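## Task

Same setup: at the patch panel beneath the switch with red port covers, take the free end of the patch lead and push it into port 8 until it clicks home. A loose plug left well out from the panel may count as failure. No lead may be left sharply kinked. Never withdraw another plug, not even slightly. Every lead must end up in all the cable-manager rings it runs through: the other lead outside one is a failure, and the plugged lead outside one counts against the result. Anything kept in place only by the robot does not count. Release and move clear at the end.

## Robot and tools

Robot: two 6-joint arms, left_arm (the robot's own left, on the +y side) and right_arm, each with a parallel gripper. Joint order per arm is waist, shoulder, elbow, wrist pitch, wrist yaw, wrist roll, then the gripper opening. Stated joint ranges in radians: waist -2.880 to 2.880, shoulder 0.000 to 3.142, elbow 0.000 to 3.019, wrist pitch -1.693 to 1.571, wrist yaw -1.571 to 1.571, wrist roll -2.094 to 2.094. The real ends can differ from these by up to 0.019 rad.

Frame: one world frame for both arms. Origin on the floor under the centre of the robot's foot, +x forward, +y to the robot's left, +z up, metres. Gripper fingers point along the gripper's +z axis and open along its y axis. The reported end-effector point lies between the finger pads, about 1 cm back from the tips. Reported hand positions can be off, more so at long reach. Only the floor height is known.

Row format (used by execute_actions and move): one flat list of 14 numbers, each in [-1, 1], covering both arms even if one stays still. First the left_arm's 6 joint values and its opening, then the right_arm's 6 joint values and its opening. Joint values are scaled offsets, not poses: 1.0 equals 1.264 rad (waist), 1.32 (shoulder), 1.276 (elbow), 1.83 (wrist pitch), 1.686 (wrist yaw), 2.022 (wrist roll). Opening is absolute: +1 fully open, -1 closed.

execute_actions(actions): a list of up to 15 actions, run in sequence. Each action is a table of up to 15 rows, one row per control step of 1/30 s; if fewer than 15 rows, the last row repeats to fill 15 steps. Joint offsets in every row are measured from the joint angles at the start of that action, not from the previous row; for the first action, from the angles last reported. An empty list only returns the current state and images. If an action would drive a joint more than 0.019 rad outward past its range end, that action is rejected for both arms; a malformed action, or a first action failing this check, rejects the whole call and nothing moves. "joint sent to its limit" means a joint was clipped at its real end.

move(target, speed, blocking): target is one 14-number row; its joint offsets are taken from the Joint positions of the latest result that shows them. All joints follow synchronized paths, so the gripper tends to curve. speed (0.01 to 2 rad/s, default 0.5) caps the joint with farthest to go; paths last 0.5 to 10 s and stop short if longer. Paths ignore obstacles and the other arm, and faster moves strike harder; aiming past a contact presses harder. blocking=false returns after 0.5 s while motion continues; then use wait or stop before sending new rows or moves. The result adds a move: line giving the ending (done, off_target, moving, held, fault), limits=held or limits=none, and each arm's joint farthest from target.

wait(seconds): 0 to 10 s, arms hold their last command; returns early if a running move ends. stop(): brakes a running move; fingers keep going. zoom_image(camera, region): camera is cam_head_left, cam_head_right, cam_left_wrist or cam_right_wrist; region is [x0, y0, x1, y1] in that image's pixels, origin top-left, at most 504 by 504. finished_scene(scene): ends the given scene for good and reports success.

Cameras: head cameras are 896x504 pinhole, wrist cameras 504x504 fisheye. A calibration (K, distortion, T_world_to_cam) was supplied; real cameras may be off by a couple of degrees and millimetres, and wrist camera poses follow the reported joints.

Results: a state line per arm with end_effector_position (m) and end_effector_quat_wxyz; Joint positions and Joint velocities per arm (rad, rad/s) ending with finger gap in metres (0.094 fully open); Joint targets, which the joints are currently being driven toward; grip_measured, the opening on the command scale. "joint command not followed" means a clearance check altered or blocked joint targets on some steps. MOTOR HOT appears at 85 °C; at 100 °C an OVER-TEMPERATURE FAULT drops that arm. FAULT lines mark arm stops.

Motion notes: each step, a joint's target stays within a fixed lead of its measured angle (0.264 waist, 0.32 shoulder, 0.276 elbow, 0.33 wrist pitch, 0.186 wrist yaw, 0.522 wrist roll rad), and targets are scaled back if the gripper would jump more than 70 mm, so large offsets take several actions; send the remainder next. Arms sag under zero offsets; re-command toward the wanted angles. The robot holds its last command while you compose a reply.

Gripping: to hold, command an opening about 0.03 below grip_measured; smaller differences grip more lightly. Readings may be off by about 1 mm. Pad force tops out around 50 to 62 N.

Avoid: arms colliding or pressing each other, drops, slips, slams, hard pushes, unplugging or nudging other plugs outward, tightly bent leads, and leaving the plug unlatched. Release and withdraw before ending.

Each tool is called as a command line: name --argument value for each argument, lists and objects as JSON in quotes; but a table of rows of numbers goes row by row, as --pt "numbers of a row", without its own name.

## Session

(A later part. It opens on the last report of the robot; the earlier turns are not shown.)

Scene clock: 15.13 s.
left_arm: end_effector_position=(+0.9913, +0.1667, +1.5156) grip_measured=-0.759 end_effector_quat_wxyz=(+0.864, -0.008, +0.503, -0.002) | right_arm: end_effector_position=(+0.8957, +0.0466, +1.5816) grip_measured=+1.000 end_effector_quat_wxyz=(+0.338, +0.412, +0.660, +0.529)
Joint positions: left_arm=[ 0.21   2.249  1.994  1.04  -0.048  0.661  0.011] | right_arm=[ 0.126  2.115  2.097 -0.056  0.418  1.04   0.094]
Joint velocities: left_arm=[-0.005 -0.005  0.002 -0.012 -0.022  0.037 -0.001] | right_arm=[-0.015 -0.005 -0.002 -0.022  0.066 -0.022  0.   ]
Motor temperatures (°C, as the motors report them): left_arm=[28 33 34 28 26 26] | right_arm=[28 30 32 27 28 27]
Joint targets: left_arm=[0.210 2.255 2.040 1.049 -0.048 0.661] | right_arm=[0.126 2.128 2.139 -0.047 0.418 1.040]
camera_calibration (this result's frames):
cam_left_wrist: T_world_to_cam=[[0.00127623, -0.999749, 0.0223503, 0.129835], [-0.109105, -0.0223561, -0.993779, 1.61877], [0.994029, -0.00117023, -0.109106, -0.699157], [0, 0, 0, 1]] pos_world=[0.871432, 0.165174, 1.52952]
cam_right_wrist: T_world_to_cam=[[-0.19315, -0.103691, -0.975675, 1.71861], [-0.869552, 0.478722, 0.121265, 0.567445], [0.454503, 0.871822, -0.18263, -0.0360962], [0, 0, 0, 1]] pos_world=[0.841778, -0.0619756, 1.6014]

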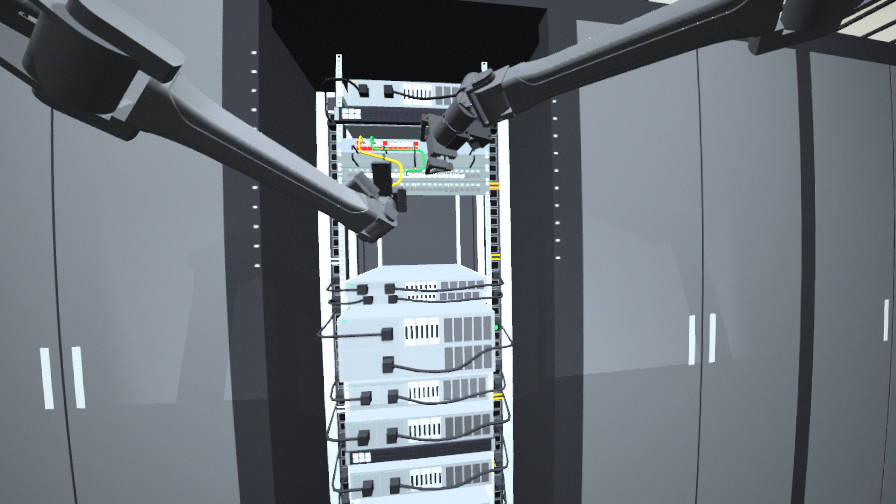

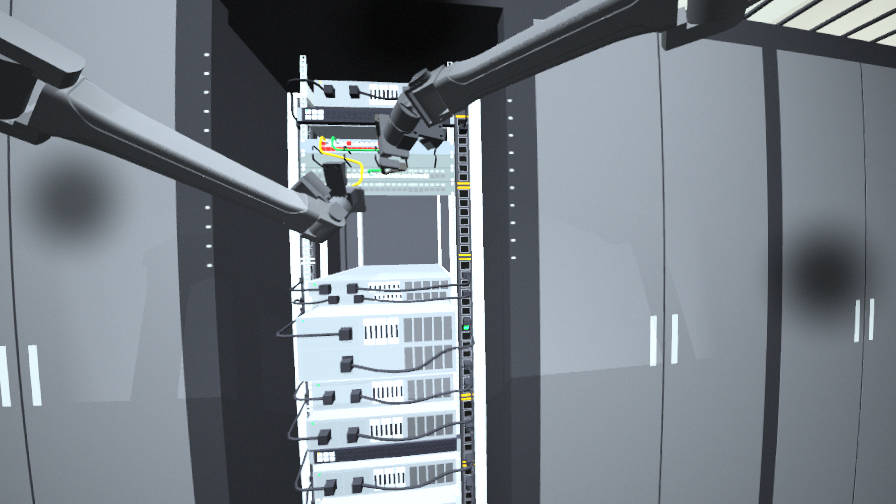

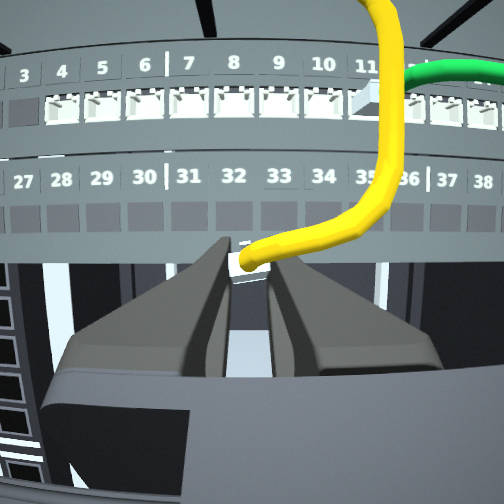

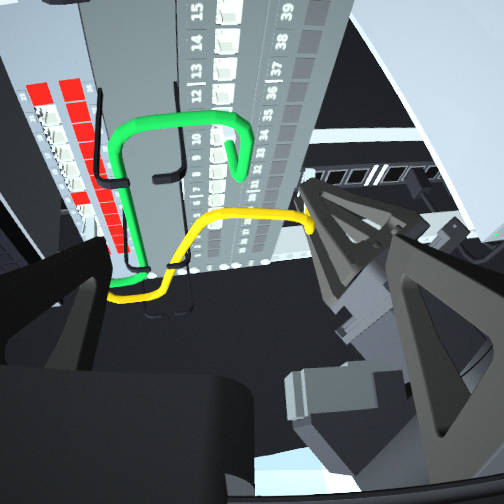

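execute_actions --actions '[[[0,0.005,0.036,0.005,0,0,-0.8,0,0.01,0.033,0.005,0,0,1.0],[0,0.005,0.036,0.005,0,0,-0.75,0,0.01,0.033,0.005,0,0,1.0],[0,0.005,0.036,0.005,0,0,-0.7,0,0.01,0.033,0.005,0,0,1.0],[0,0.005,0.036,0.005,0,0,-0.65,0,0.01,0.033,0.005,0,0,1.0],[0,0.005,0.036,0.005,0,0,-0.6,0,0.01,0.033,0.005,0,0,1.0],[0,0.005,0.036,0.005,0,0,-0.5,0,0.01,0.033,0.005,0,0,1.0],[0,0.005,0.036,0.005,0,0,-0.45,0,0.01,0.033,0.005,0,0,1.0]],[[0,0.005,0.036,0.005,0,0,-0.45,0,0.01,0.033,0.005,0,0,1.0]]]'

zoom_image --camera "cam_left_wrist" --region '[170, 200, 330, 320]'

zoom_image --camera "cam_right_wrist" --region '[250, 140, 370, 260]'

Scene clock: 18.67 s.
left_arm: end_effector_position=(+0.9913, +0.1667, +1.5156) grip_measured=-0.452 end_effector_quat_wxyz=(+0.864, -0.008, +0.503, -0.002) | right_arm: end_effector_position=(+0.8957, +0.0466, +1.5816) grip_measured=+1.000 end_effector_quat_wxyz=(+0.338, +0.412, +0.660, +0.529)
Joint positions: left_arm=[ 0.21   2.249  1.994  1.04  -0.048  0.661  0.026] | right_arm=[ 0.126  2.115  2.097 -0.056  0.418  1.04   0.094]
Joint velocities: left_arm=[ 0.005  0.005 -0.002  0.007 -0.022  0.007 -0.   ] | right_arm=[-0.005 -0.005  0.012  0.012 -0.007 -0.037  0.   ]
Motor temperatures (°C, as the motors report them): left_arm=[28 34 35 28 26 26] | right_arm=[28 30 33 27 28 27]
Joint targets: left_arm=[0.210 2.255 2.040 1.049 -0.048 0.661] | right_arm=[0.126 2.128 2.139 -0.047 0.418 1.040]
camera_calibration (this result's frames):
cam_left_wrist: T_world_to_cam=[[0.00127623, -0.999749, 0.0223503, 0.129835], [-0.109105, -0.0223561, -0.993779, 1.61877], [0.994029, -0.00117023, -0.109106, -0.699157], [0, 0, 0, 1]] pos_world=[0.871432, 0.165174, 1.52952]
cam_right_wrist: T_world_to_cam=[[-0.19315, -0.103691, -0.975675, 1.71861], [-0.869552, 0.478722, 0.121265, 0.567445], [0.454503, 0.871822, -0.18263, -0.0360962], [0, 0, 0, 1]] pos_world=[0.841778, -0.0619756, 1.6014]

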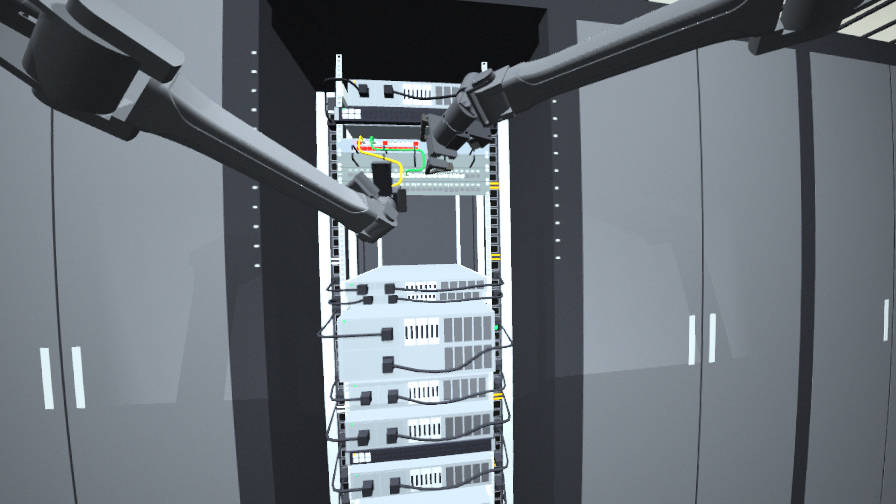

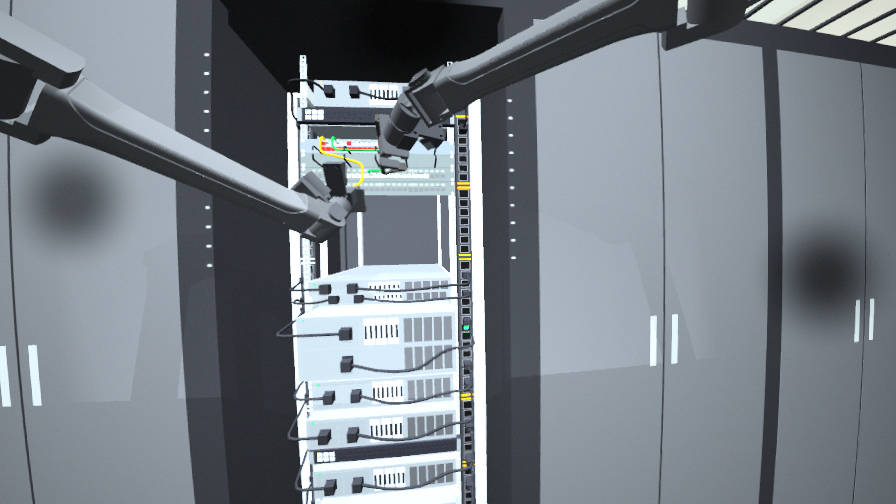

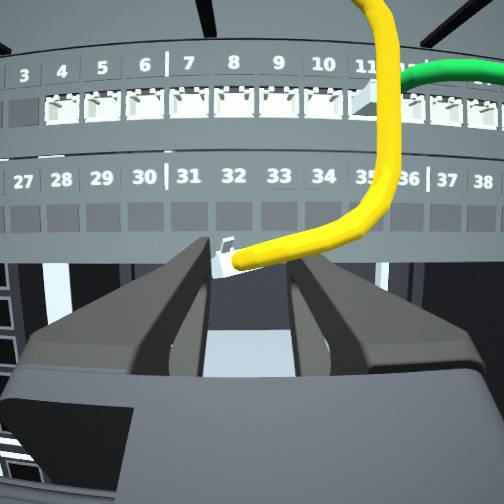

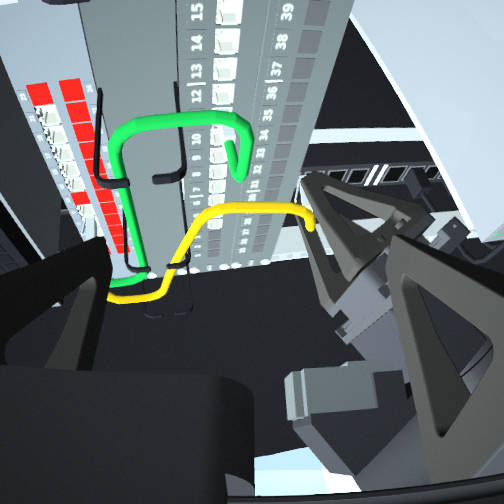

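Region (170, 200, 330, 320) of cam_left_wrist's 504x504 image, scaled by 3.150, with more detail than that image has; it fills the top 378 rows of this view, and the rest is white.

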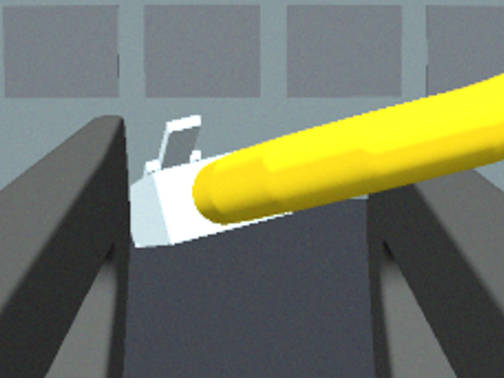

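Region (250, 140, 370, 260) of cam_right_wrist's 504x504 image, scaled by 4.200, with more detail than that image has.

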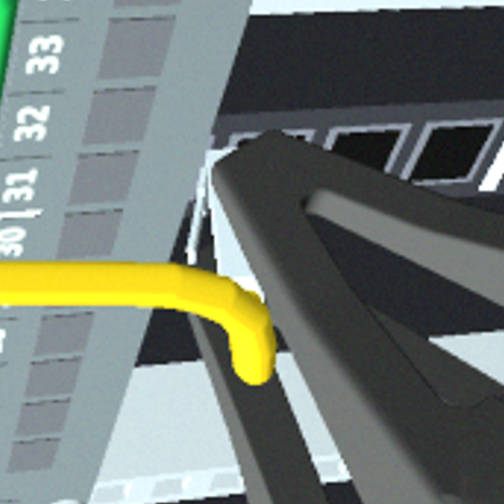

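execute_actions --actions '[[[0,0.005,0.036,0.005,0,0,-0.2,0,0.01,0.033,0.005,0,0,1.0]],[[-0.018,0.019,0.041,0.015,-0.009,-0.010,-0.2,0,0.01,0.033,0.005,0,0,1.0],[-0.020,0.023,0.046,0.019,-0.016,-0.012,-0.2,0,0.01,0.033,0.005,0,0,1.0],[-0.022,0.026,0.051,0.023,-0.023,-0.015,-0.2,0,0.01,0.033,0.005,0,0,1.0],[-0.024,0.030,0.056,0.026,-0.030,-0.018,-0.2,0,0.01,0.033,0.005,0,0,1.0],[-0.026,0.034,0.061,0.030,-0.037,-0.020,-0.2,0,0.01,0.033,0.005,0,0,1.0],[-0.027,0.038,0.066,0.034,-0.044,-0.023,-0.2,0,0.01,0.033,0.005,0,0,1.0],[-0.029,0.041,0.071,0.038,-0.051,-0.026,-0.2,0,0.01,0.033,0.005,0,0,1.0],[-0.031,0.045,0.076,0.042,-0.058,-0.029,-0.2,0,0.01,0.033,0.005,0,0,1.0],[-0.033,0.049,0.081,0.046,-0.065,-0.031,-0.2,0,0.01,0.033,0.005,0,0,1.0],[-0.035,0.053,0.086,0.050,-0.072,-0.034,-0.2,0,0.01,0.033,0.005,0,0,1.0]]]'

Scene clock: 21.40 s.
left_arm: end_effector_position=(+0.9916, +0.1683, +1.5031) grip_measured=-0.202 end_effector_quat_wxyz=(+0.859, -0.077, +0.506, +0.003) | right_arm: end_effector_position=(+0.8957, +0.0466, +1.5816) grip_measured=+1.000 end_effector_quat_wxyz=(+0.338, +0.412, +0.660, +0.529)
Joint positions: left_arm=[ 0.196  2.308  2.049  1.112 -0.165  0.616  0.038] | right_arm=[ 0.126  2.115  2.097 -0.056  0.418  1.04   0.094]
Joint velocities: left_arm=[-0.063  0.034 -0.007  0.007  0.007  0.022  0.001] | right_arm=[-0.005 -0.005  0.007  0.002  0.022 -0.051  0.   ]
Motor temperatures (°C, as the motors report them): left_arm=[28 34 35 28 26 26] | right_arm=[28 31 33 27 28 27]
Joint targets: left_arm=[0.165 2.319 2.104 1.131 -0.169 0.592] | right_arm=[0.126 2.128 2.139 -0.047 0.418 1.040]
camera_calibration (this result's frames):
cam_left_wrist: T_world_to_cam=[[0.0799143, -0.987268, 0.137535, -0.121447], [-0.114379, -0.146147, -0.982628, 1.61575], [0.990218, 0.062795, -0.124602, -0.684534], [0, 0, 0, 1]] pos_world=[0.872351, 0.159222, 1.5191]
cam_right_wrist: T_world_to_cam=[[-0.19315, -0.103691, -0.975675, 1.71861], [-0.869552, 0.478722, 0.121265, 0.567445], [0.454503, 0.871822, -0.18263, -0.0360962], [0, 0, 0, 1]] pos_world=[0.841778, -0.0619756, 1.6014]

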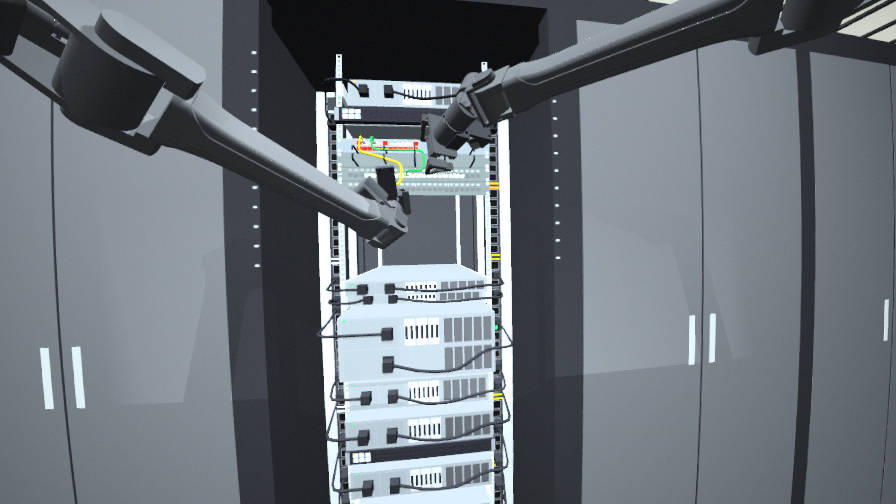

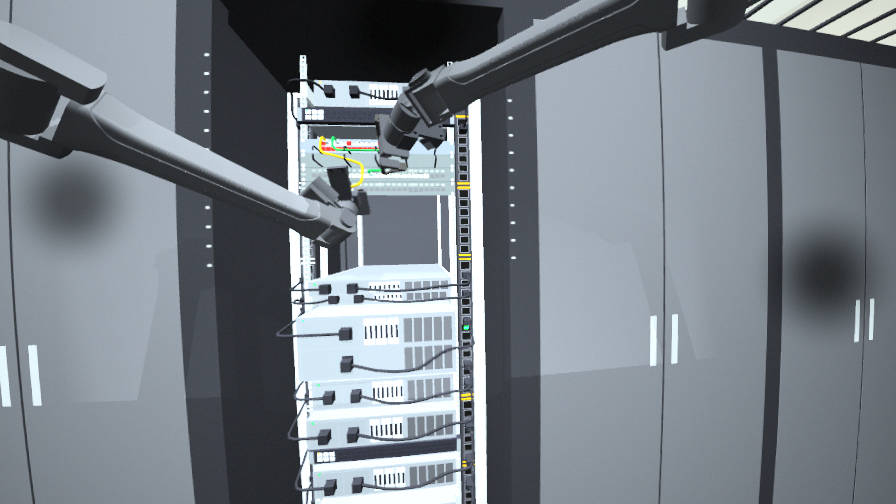

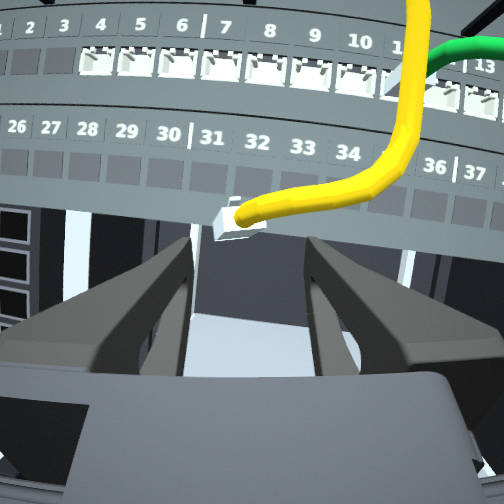

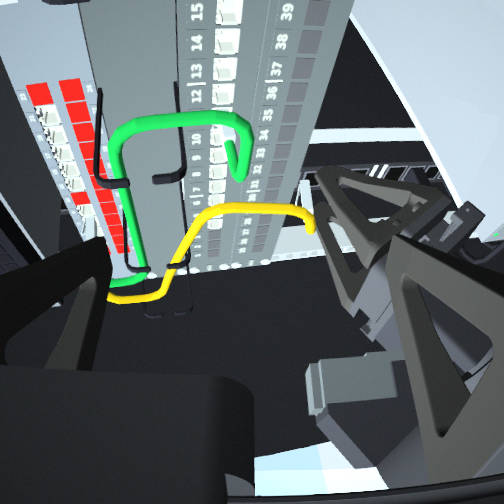

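execute_actions --actions '[[[-0.028,0.011,0.050,0.014,-0.010,-0.016,-0.2,0,0.01,0.033,0.005,0,0,1.0],[-0.031,0.014,0.057,0.018,-0.018,-0.020,-0.2,0,0.01,0.033,0.005,0,0,1.0],[-0.034,0.018,0.064,0.023,-0.026,-0.024,-0.2,0,0.01,0.033,0.005,0,0,1.0],[-0.037,0.021,0.071,0.027,-0.034,-0.028,-0.2,0,0.01,0.033,0.005,0,0,1.0],[-0.040,0.025,0.078,0.031,-0.042,-0.032,-0.2,0,0.01,0.033,0.005,0,0,1.0],[-0.043,0.028,0.085,0.036,-0.050,-0.036,-0.2,0,0.01,0.033,0.005,0,0,1.0],[-0.047,0.032,0.093,0.040,-0.058,-0.040,-0.2,0,0.01,0.033,0.005,0,0,1.0],[-0.0506,0.035,0.101,0.044,-0.065,-0.0435,-0.2,0,0.01,0.033,0.005,0,0,1.0],[-0.0506,0.038,0.101,0.048,-0.072,-0.0435,-0.2,0,0.01,0.033,0.005,0,0,1.0]]]'

wait --seconds 0.3

zoom_image --camera "cam_left_wrist" --region '[170, 200, 330, 320]'

zoom_image --camera "cam_right_wrist" --region '[250, 140, 370, 260]'

Scene clock: 22.70 s.
left_arm: end_effector_position=(+0.9828, +0.1724, +1.5298) grip_measured=-0.202 end_effector_quat_wxyz=(+0.860, -0.166, +0.483, -0.013) | right_arm: end_effector_position=(+0.8957, +0.0466, +1.5816) grip_measured=+1.000 end_effector_quat_wxyz=(+0.338, +0.412, +0.660, +0.529)
Joint positions: left_arm=[ 0.156  2.34   2.127  1.182 -0.282  0.551  0.038] | right_arm=[ 0.126  2.115  2.097 -0.056  0.418  1.04   0.094]
Joint velocities: left_arm=[-0.063  0.015 -0.007  0.012  0.051 -0.066 -0.001] | right_arm=[-0.005  0.005 -0.002 -0.017  0.022 -0.037  0.   ]
Motor temperatures (°C, as the motors report them): left_arm=[28 34 35 28 26 26] | right_arm=[28 31 33 27 28 27]
Joint targets: left_arm=[0.132 2.358 2.178 1.199 -0.286 0.528] | right_arm=[0.126 2.128 2.139 -0.047 0.418 1.040]
camera_calibration (this result's frames):
cam_left_wrist: T_world_to_cam=[[0.133812, -0.94276, 0.305447, -0.437929], [-0.0559676, -0.314916, -0.947468, 1.55939], [0.989425, 0.109687, -0.0949035, -0.725475], [0, 0, 0, 1]] pos_world=[0.863678, 0.15779, 1.54238]
cam_right_wrist: T_world_to_cam=[[-0.19315, -0.103691, -0.975675, 1.71861], [-0.869552, 0.478722, 0.121265, 0.567445], [0.454503, 0.871822, -0.18263, -0.0360962], [0, 0, 0, 1]] pos_world=[0.841778, -0.0619756, 1.6014]

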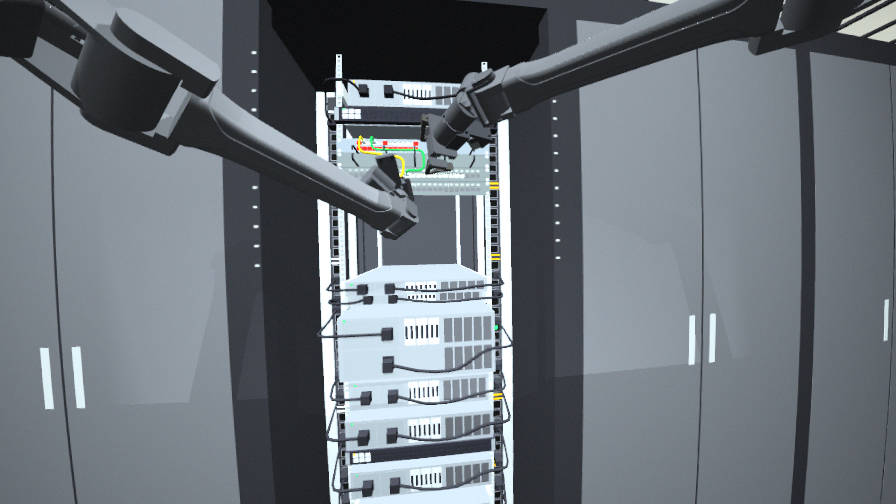

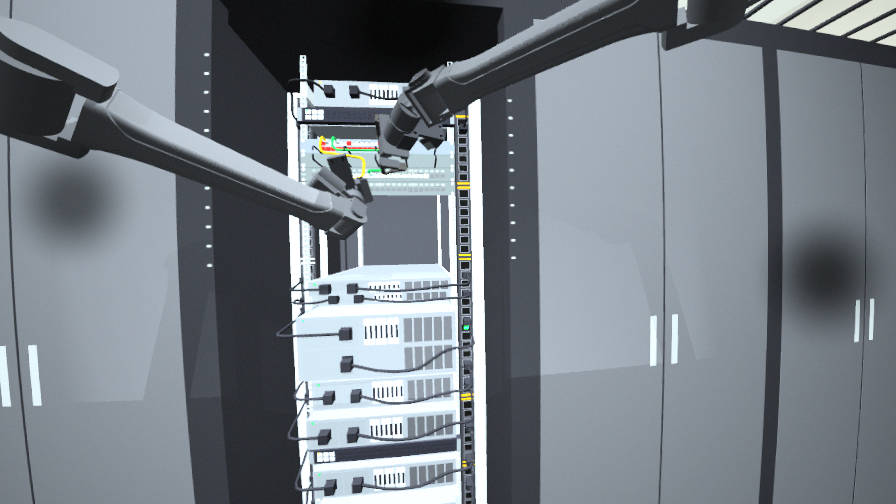

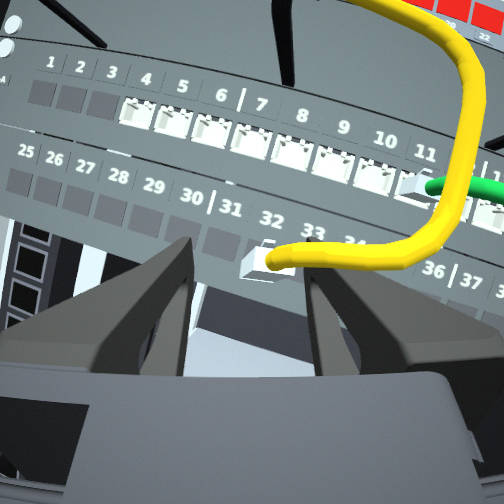

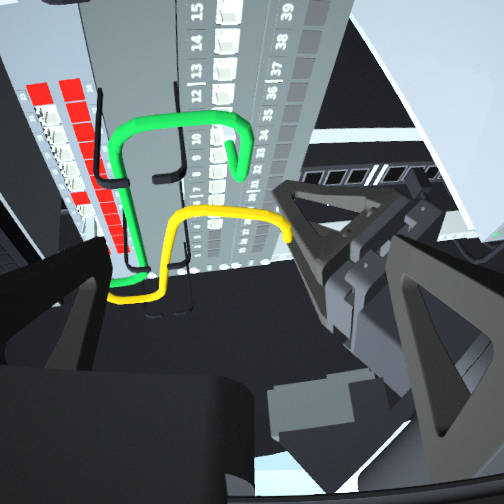

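Scene clock: 23.00 s.
left_arm: end_effector_position=(+0.9815, +0.1667, +1.5283) grip_measured=-0.202 end_effector_quat_wxyz=(+0.859, -0.166, +0.484, -0.018) | right_arm: end_effector_position=(+0.8957, +0.0466, +1.5816) grip_measured=+1.000 end_effector_quat_wxyz=(+0.338, +0.412, +0.660, +0.529)
Joint positions: left_arm=[ 0.151  2.345  2.127  1.183 -0.282  0.546  0.038] | right_arm=[ 0.126  2.115  2.097 -0.056  0.418  1.04   0.094]
Joint velocities: left_arm=[ 0.005  0.005 -0.022  0.012  0.007  0.007  0.   ] | right_arm=[ 0.015 -0.015 -0.012  0.022  0.007 -0.022  0.   ]
Motor temperatures (°C, as the motors report them): left_arm=[28 34 35 28 26 26] | right_arm=[28 31 33 27 28 27]
Joint targets: left_arm=[0.132 2.358 2.178 1.200 -0.286 0.528] | right_arm=[0.126 2.128 2.139 -0.047 0.418 1.040]
wait: 0.30 s; no rest
camera_calibration (this result's frames):
cam_left_wrist: T_world_to_cam=[[0.125903, -0.942526, 0.309504, -0.441151], [-0.0591728, -0.318566, -0.946052, 1.55775], [0.990276, 0.100796, -0.0958803, -0.721524], [0, 0, 0, 1]] pos_world=[0.862227, 0.153177, 1.54107]
cam_right_wrist: T_world_to_cam=[[-0.19315, -0.103691, -0.975675, 1.71861], [-0.869552, 0.478722, 0.121265, 0.567445], [0.454503, 0.871822, -0.18263, -0.0360962], [0, 0, 0, 1]] pos_world=[0.841778, -0.0619756, 1.6014]

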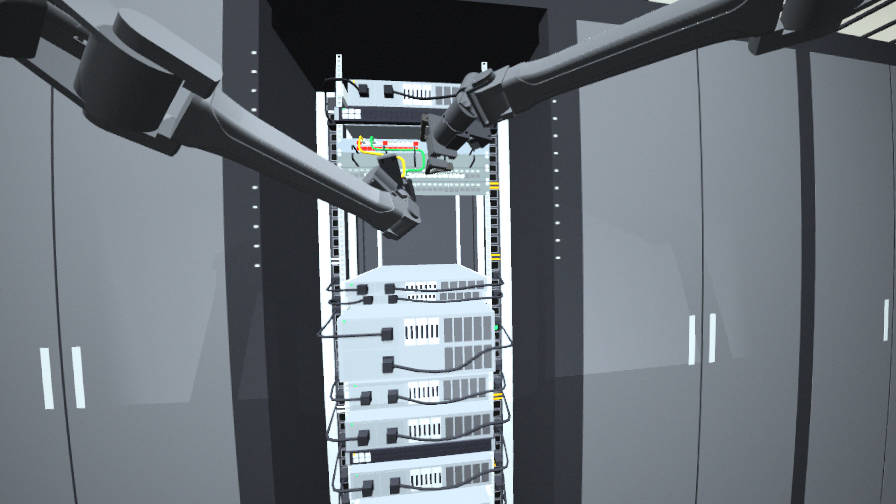

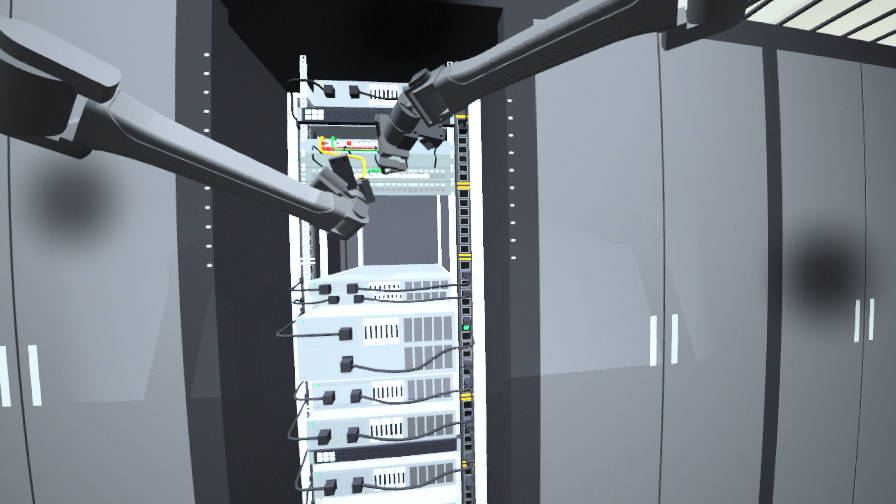

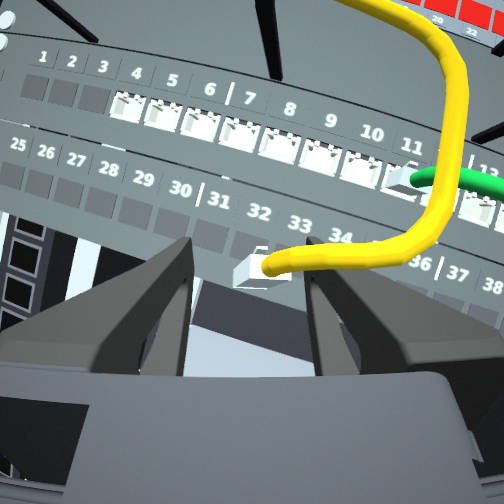

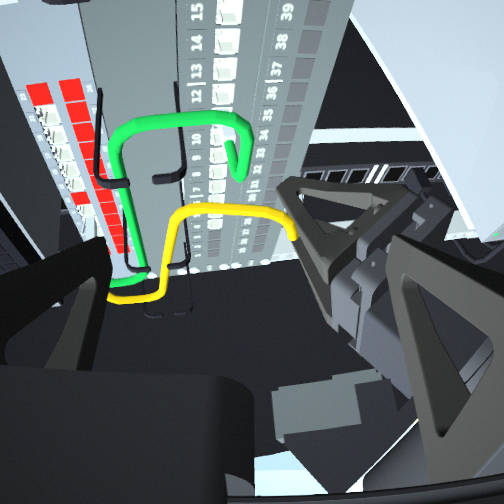

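Region (170, 200, 330, 320) of cam_left_wrist's 504x504 image, scaled by 3.150, with more detail than that image has; it fills the top 378 rows of this view, and the rest is white.

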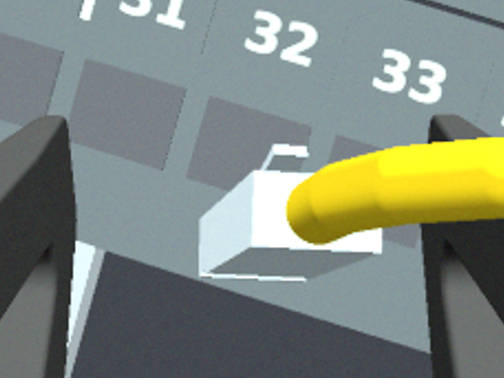

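Region (250, 140, 370, 260) of cam_right_wrist's 504x504 image, scaled by 4.200, with more detail than that image has.

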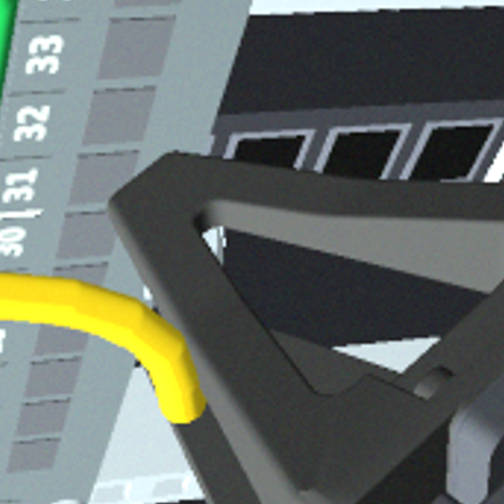

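execute_actions --actions '[[[0.0245,0.015,0.036,0.005,0,0,-0.2,0,0.01,0.033,0.005,0,0,1.0]]]'

wait --seconds 0.3

zoom_image --camera "cam_left_wrist" --region '[170, 200, 330, 320]'

zoom_image --camera "cam_right_wrist" --region '[250, 140, 370, 260]'

Scene clock: 24.23 s.
left_arm: end_effector_position=(+0.9883, +0.1793, +1.5135) grip_measured=-0.202 end_effector_quat_wxyz=(+0.857, -0.166, +0.489, -0.008) | right_arm: end_effector_position=(+0.8957, +0.0466, +1.5816) grip_measured=+1.000 end_effector_quat_wxyz=(+0.338, +0.412, +0.660, +0.529)
Joint positions: left_arm=[ 0.175  2.351  2.127  1.183 -0.282  0.546  0.038] | right_arm=[ 0.126  2.115  2.097 -0.056  0.418  1.04   0.094]
Joint velocities: left_arm=[ 0.005 -0.005  0.002  0.002 -0.051 -0.022  0.   ] | right_arm=[-0.005  0.015  0.007 -0.027  0.022 -0.051  0.   ]
Motor temperatures (°C, as the motors report them): left_arm=[28 34 36 28 26 26] | right_arm=[28 31 34 27 28 27]
Joint targets: left_arm=[0.182 2.365 2.173 1.192 -0.282 0.546] | right_arm=[0.126 2.128 2.139 -0.047 0.418 1.040]
camera_calibration (this result's frames):
cam_left_wrist: T_world_to_cam=[[0.14578, -0.943154, 0.298678, -0.428667], [-0.0676489, -0.3107, -0.948098, 1.55818], [0.987001, 0.118009, -0.109097, -0.7108], [0, 0, 0, 1]] pos_world=[0.869461, 0.163707, 1.52779]
cam_right_wrist: T_world_to_cam=[[-0.19315, -0.103691, -0.975675, 1.71861], [-0.869552, 0.478722, 0.121265, 0.567445], [0.454503, 0.871822, -0.18263, -0.0360962], [0, 0, 0, 1]] pos_world=[0.841778, -0.0619756, 1.6014]

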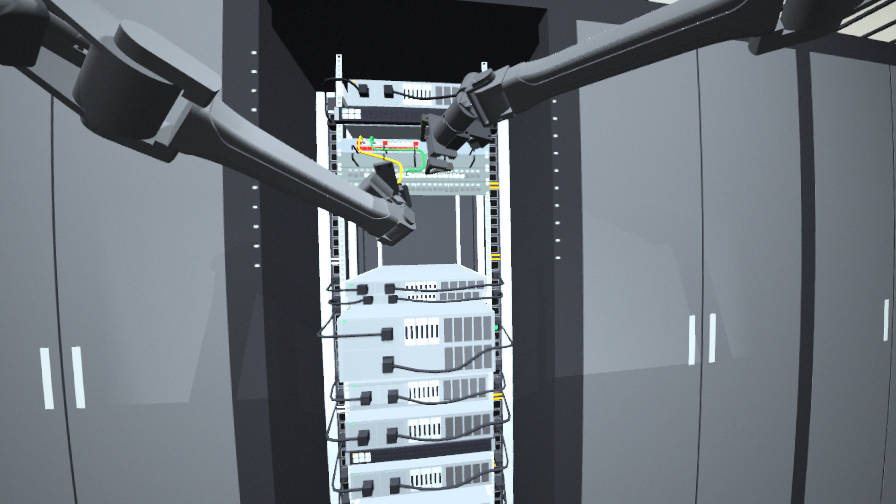

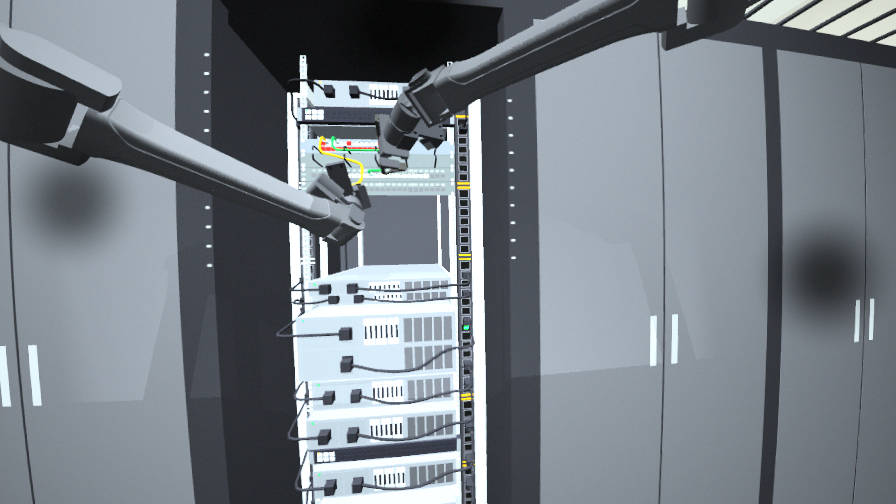

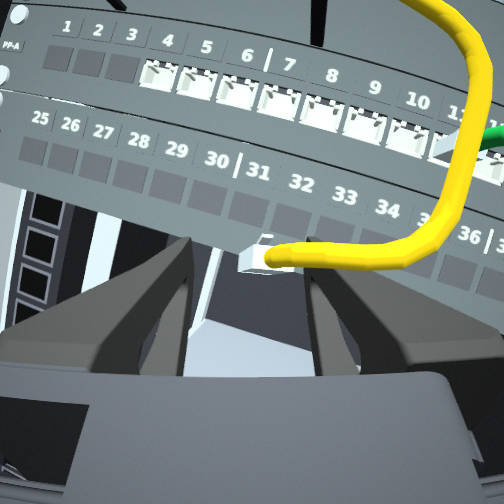

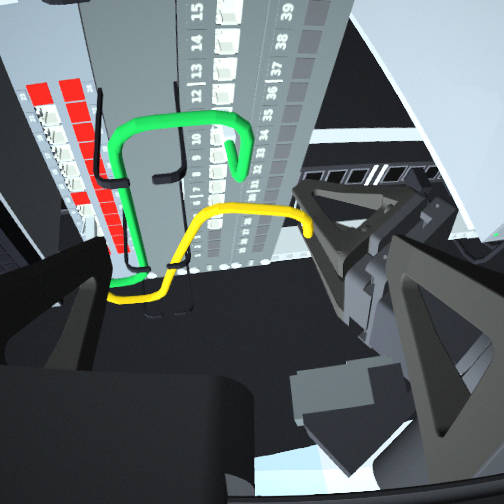

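Scene clock: 24.53 s.
left_arm: end_effector_position=(+0.9883, +0.1793, +1.5135) grip_measured=-0.202 end_effector_quat_wxyz=(+0.857, -0.166, +0.489, -0.008) | right_arm: end_effector_position=(+0.8957, +0.0466, +1.5816) grip_measured=+1.000 end_effector_quat_wxyz=(+0.338, +0.412, +0.660, +0.529)
Joint positions: left_arm=[ 0.175  2.351  2.127  1.183 -0.282  0.546  0.038] | right_arm=[ 0.126  2.115  2.097 -0.056  0.418  1.04   0.094]
Joint velocities: left_arm=[-0.015 -0.005  0.002  0.007 -0.051 -0.022 -0.   ] | right_arm=[-0.005 -0.015 -0.017 -0.022 -0.066 -0.007  0.   ]
Motor temperatures (°C, as the motors report them): left_arm=[28 34 36 28 26 26] | right_arm=[28 31 34 27 28 27]
Joint targets: left_arm=[0.182 2.365 2.173 1.192 -0.282 0.546] | right_arm=[0.126 2.128 2.139 -0.047 0.418 1.040]
wait: 0.30 s; at rest by 0.17 s
camera_calibration (this result's frames):
cam_left_wrist: T_world_to_cam=[[0.14578, -0.943154, 0.298678, -0.428667], [-0.0676489, -0.3107, -0.948098, 1.55818], [0.987001, 0.118009, -0.109097, -0.7108], [0, 0, 0, 1]] pos_world=[0.869461, 0.163707, 1.52779]
cam_right_wrist: T_world_to_cam=[[-0.19315, -0.103691, -0.975675, 1.71861], [-0.869552, 0.478722, 0.121265, 0.567445], [0.454503, 0.871822, -0.18263, -0.0360962], [0, 0, 0, 1]] pos_world=[0.841778, -0.0619756, 1.6014]

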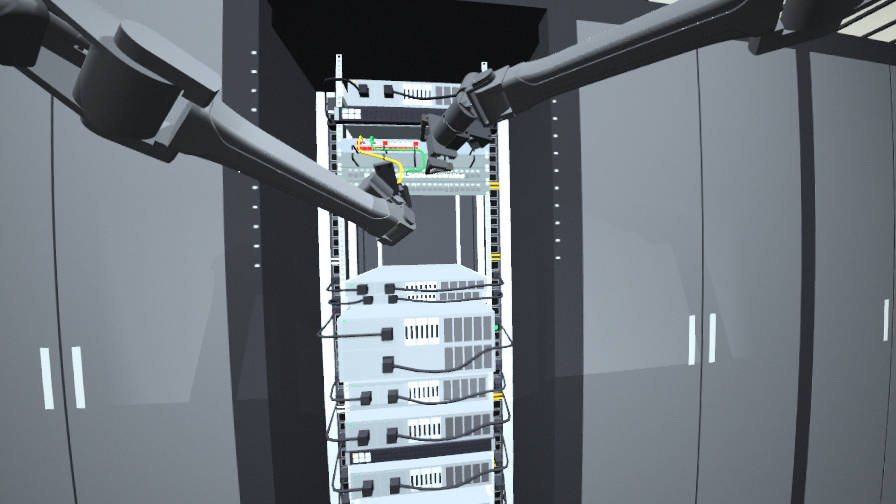

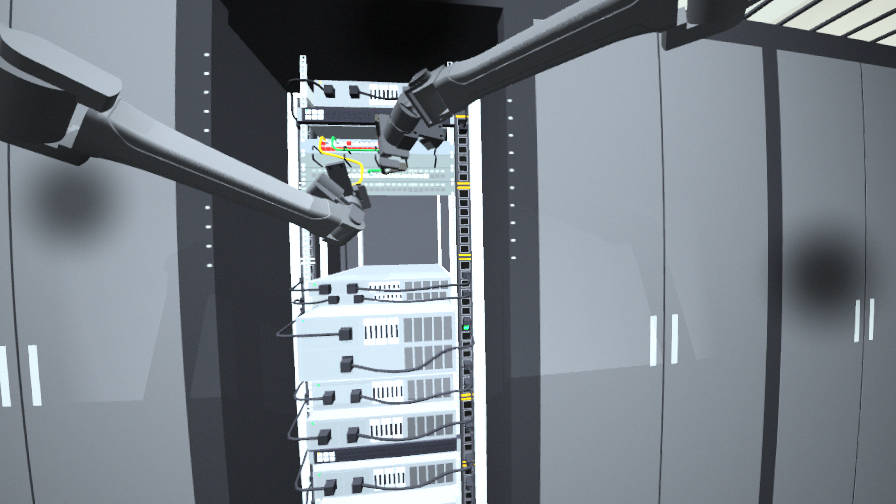

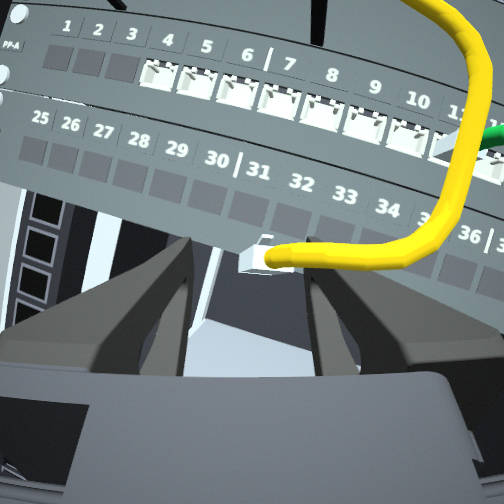

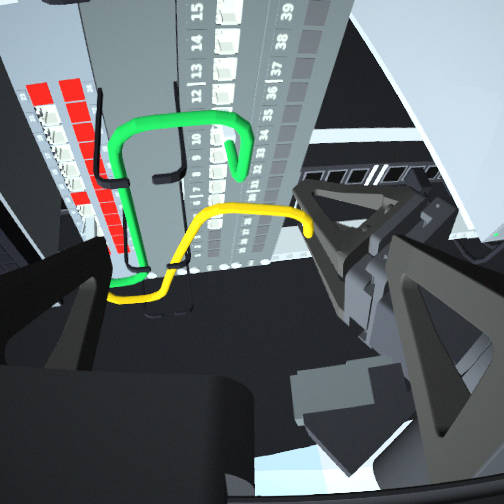

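Region (170, 200, 330, 320) of cam_left_wrist's 504x504 image, scaled by 3.150, with more detail than that image has; it fills the top 378 rows of this view, and the rest is white.

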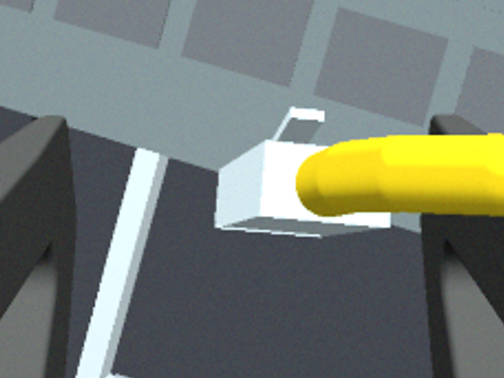

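Region (250, 140, 370, 260) of cam_right_wrist's 504x504 image, scaled by 4.200, with more detail than that image has.

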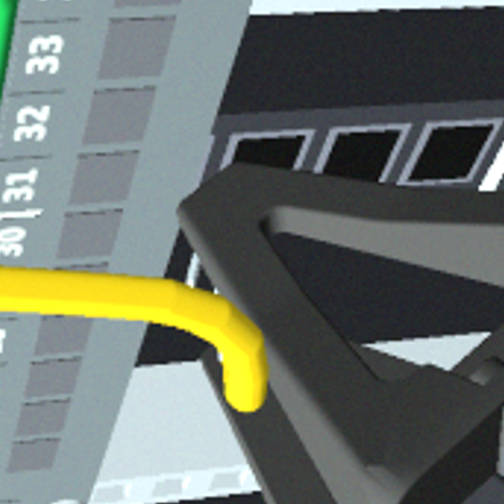

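execute_actions --actions '[[[0,0.005,0.036,0.005,0,0,-0.3,0,0.01,0.033,0.005,0,0,1.0],[0,0.005,0.036,0.005,0,0,-0.35,0,0.01,0.033,0.005,0,0,1.0],[0,0.005,0.036,0.005,0,0,-0.4,0,0.01,0.033,0.005,0,0,1.0],[0,0.005,0.036,0.005,0,0,-0.45,0,0.01,0.033,0.005,0,0,1.0],[0,0.005,0.036,0.005,0,0,-0.5,0,0.01,0.033,0.005,0,0,1.0],[0,0.005,0.036,0.005,0,0,-0.54,0,0.01,0.033,0.005,0,0,1.0],[0,0.005,0.036,0.005,0,0,-0.58,0,0.01,0.033,0.005,0,0,1.0],[0,0.005,0.036,0.005,0,0,-0.61,0,0.01,0.033,0.005,0,0,1.0],[0,0.005,0.036,0.005,0,0,-0.64,0,0.01,0.033,0.005,0,0,1.0],[0,0.005,0.036,0.005,0,0,-0.67,0,0.01,0.033,0.005,0,0,1.0],[0,0.005,0.036,0.005,0,0,-0.70,0,0.01,0.033,0.005,0,0,1.0],[0,0.005,0.036,0.005,0,0,-0.72,0,0.01,0.033,0.005,0,0,1.0],[0,0.005,0.036,0.005,0,0,-0.74,0,0.01,0.033,0.005,0,0,1.0],[0,0.005,0.036,0.005,0,0,-0.75,0,0.01,0.033,0.005,0,0,1.0],[0,0.005,0.036,0.005,0,0,-0.76,0,0.01,0.033,0.005,0,0,1.0]],[[0,0.005,0.036,0.005,0,0,-0.77,0,0.01,0.033,0.005,0,0,1.0],[0,0.005,0.036,0.005,0,0,-0.78,0,0.01,0.033,0.005,0,0,1.0],[0,0.005,0.036,0.005,0,0,-0.79,0,0.01,0.033,0.005,0,0,1.0],[0,0.005,0.036,0.005,0,0,-0.80,0,0.01,0.033,0.005,0,0,1.0],[0,0.005,0.036,0.005,0,0,-0.82,0,0.01,0.033,0.005,0,0,1.0],[0,0.005,0.036,0.005,0,0,-0.85,0,0.01,0.033,0.005,0,0,1.0]]]'

zoom_image --camera "cam_left_wrist" --region '[190, 210, 310, 300]'

zoom_image --camera "cam_right_wrist" --region '[250, 140, 370, 260]'

Scene clock: 26.33 s.
left_arm: end_effector_position=(+0.9883, +0.1793, +1.5135) grip_measured=-0.758 end_effector_quat_wxyz=(+0.857, -0.166, +0.489, -0.008) | right_arm: end_effector_position=(+0.8957, +0.0466, +1.5816) grip_measured=+1.000 end_effector_quat_wxyz=(+0.338, +0.412, +0.660, +0.529)
Joint positions: left_arm=[ 0.175  2.351  2.127  1.183 -0.282  0.546  0.011] | right_arm=[ 0.126  2.115  2.097 -0.056  0.418  1.04   0.094]
Joint velocities: left_arm=[ 0.005  0.005 -0.007 -0.027  0.007  0.051 -0.   ] | right_arm=[-0.044  0.005 -0.002 -0.017  0.037 -0.022  0.   ]
Motor temperatures (°C, as the motors report them): left_arm=[29 34 36 28 26 26] | right_arm=[28 31 34 27 28 27]
Joint targets: left_arm=[0.175 2.358 2.173 1.192 -0.282 0.546] | right_arm=[0.126 2.128 2.139 -0.047 0.418 1.040]
camera_calibration (this result's frames):
cam_left_wrist: T_world_to_cam=[[0.14578, -0.943154, 0.298678, -0.428667], [-0.0676489, -0.3107, -0.948098, 1.55818], [0.987001, 0.118009, -0.109097, -0.7108], [0, 0, 0, 1]] pos_world=[0.869461, 0.163707, 1.52779]
cam_right_wrist: T_world_to_cam=[[-0.19315, -0.103691, -0.975675, 1.71861], [-0.869552, 0.478722, 0.121265, 0.567445], [0.454503, 0.871822, -0.18263, -0.0360962], [0, 0, 0, 1]] pos_world=[0.841778, -0.0619756, 1.6014]

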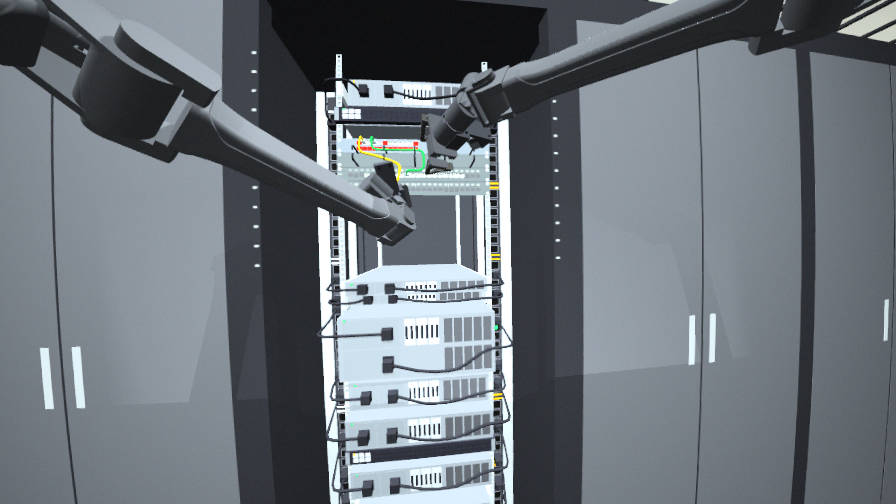

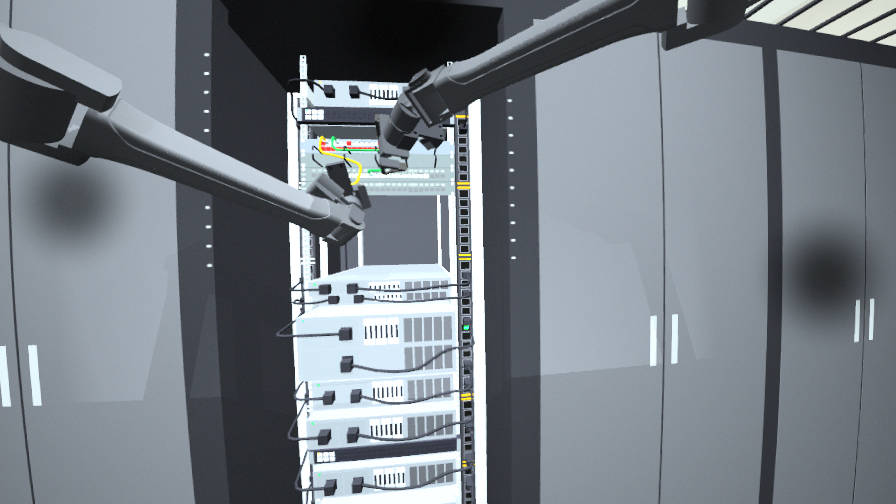

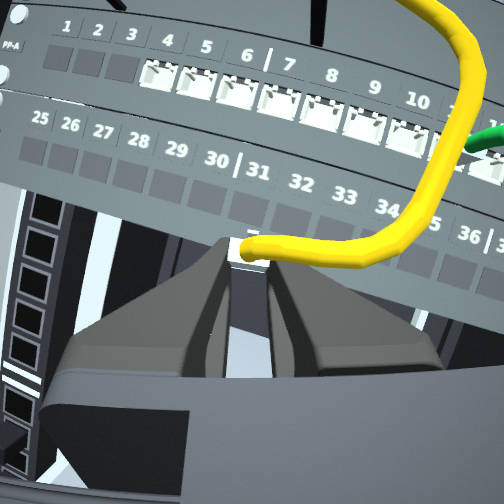

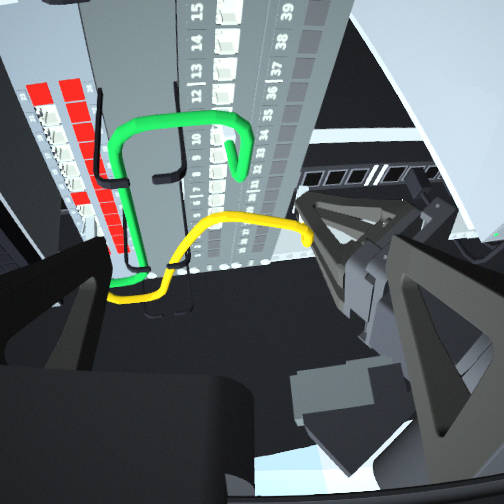

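Region (190, 210, 310, 300) of cam_left_wrist's 504x504 image, scaled by 4.200, with more detail than that image has; it fills the top 378 rows of this view, and the rest is white.

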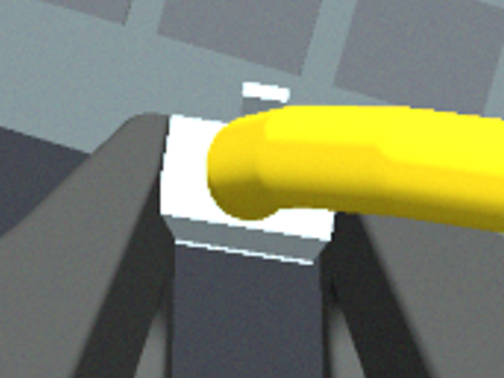

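Region (250, 140, 370, 260) of cam_right_wrist's 504x504 image, scaled by 4.200, with more detail than that image has.

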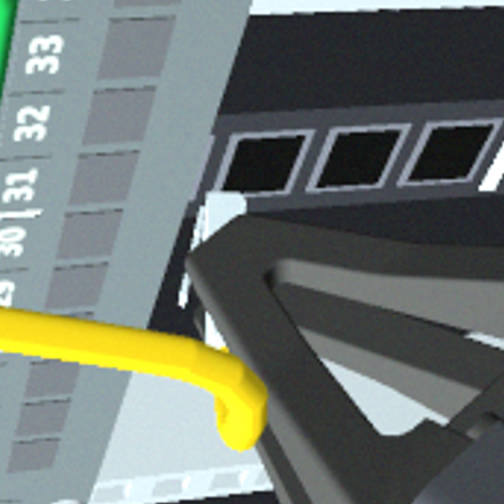

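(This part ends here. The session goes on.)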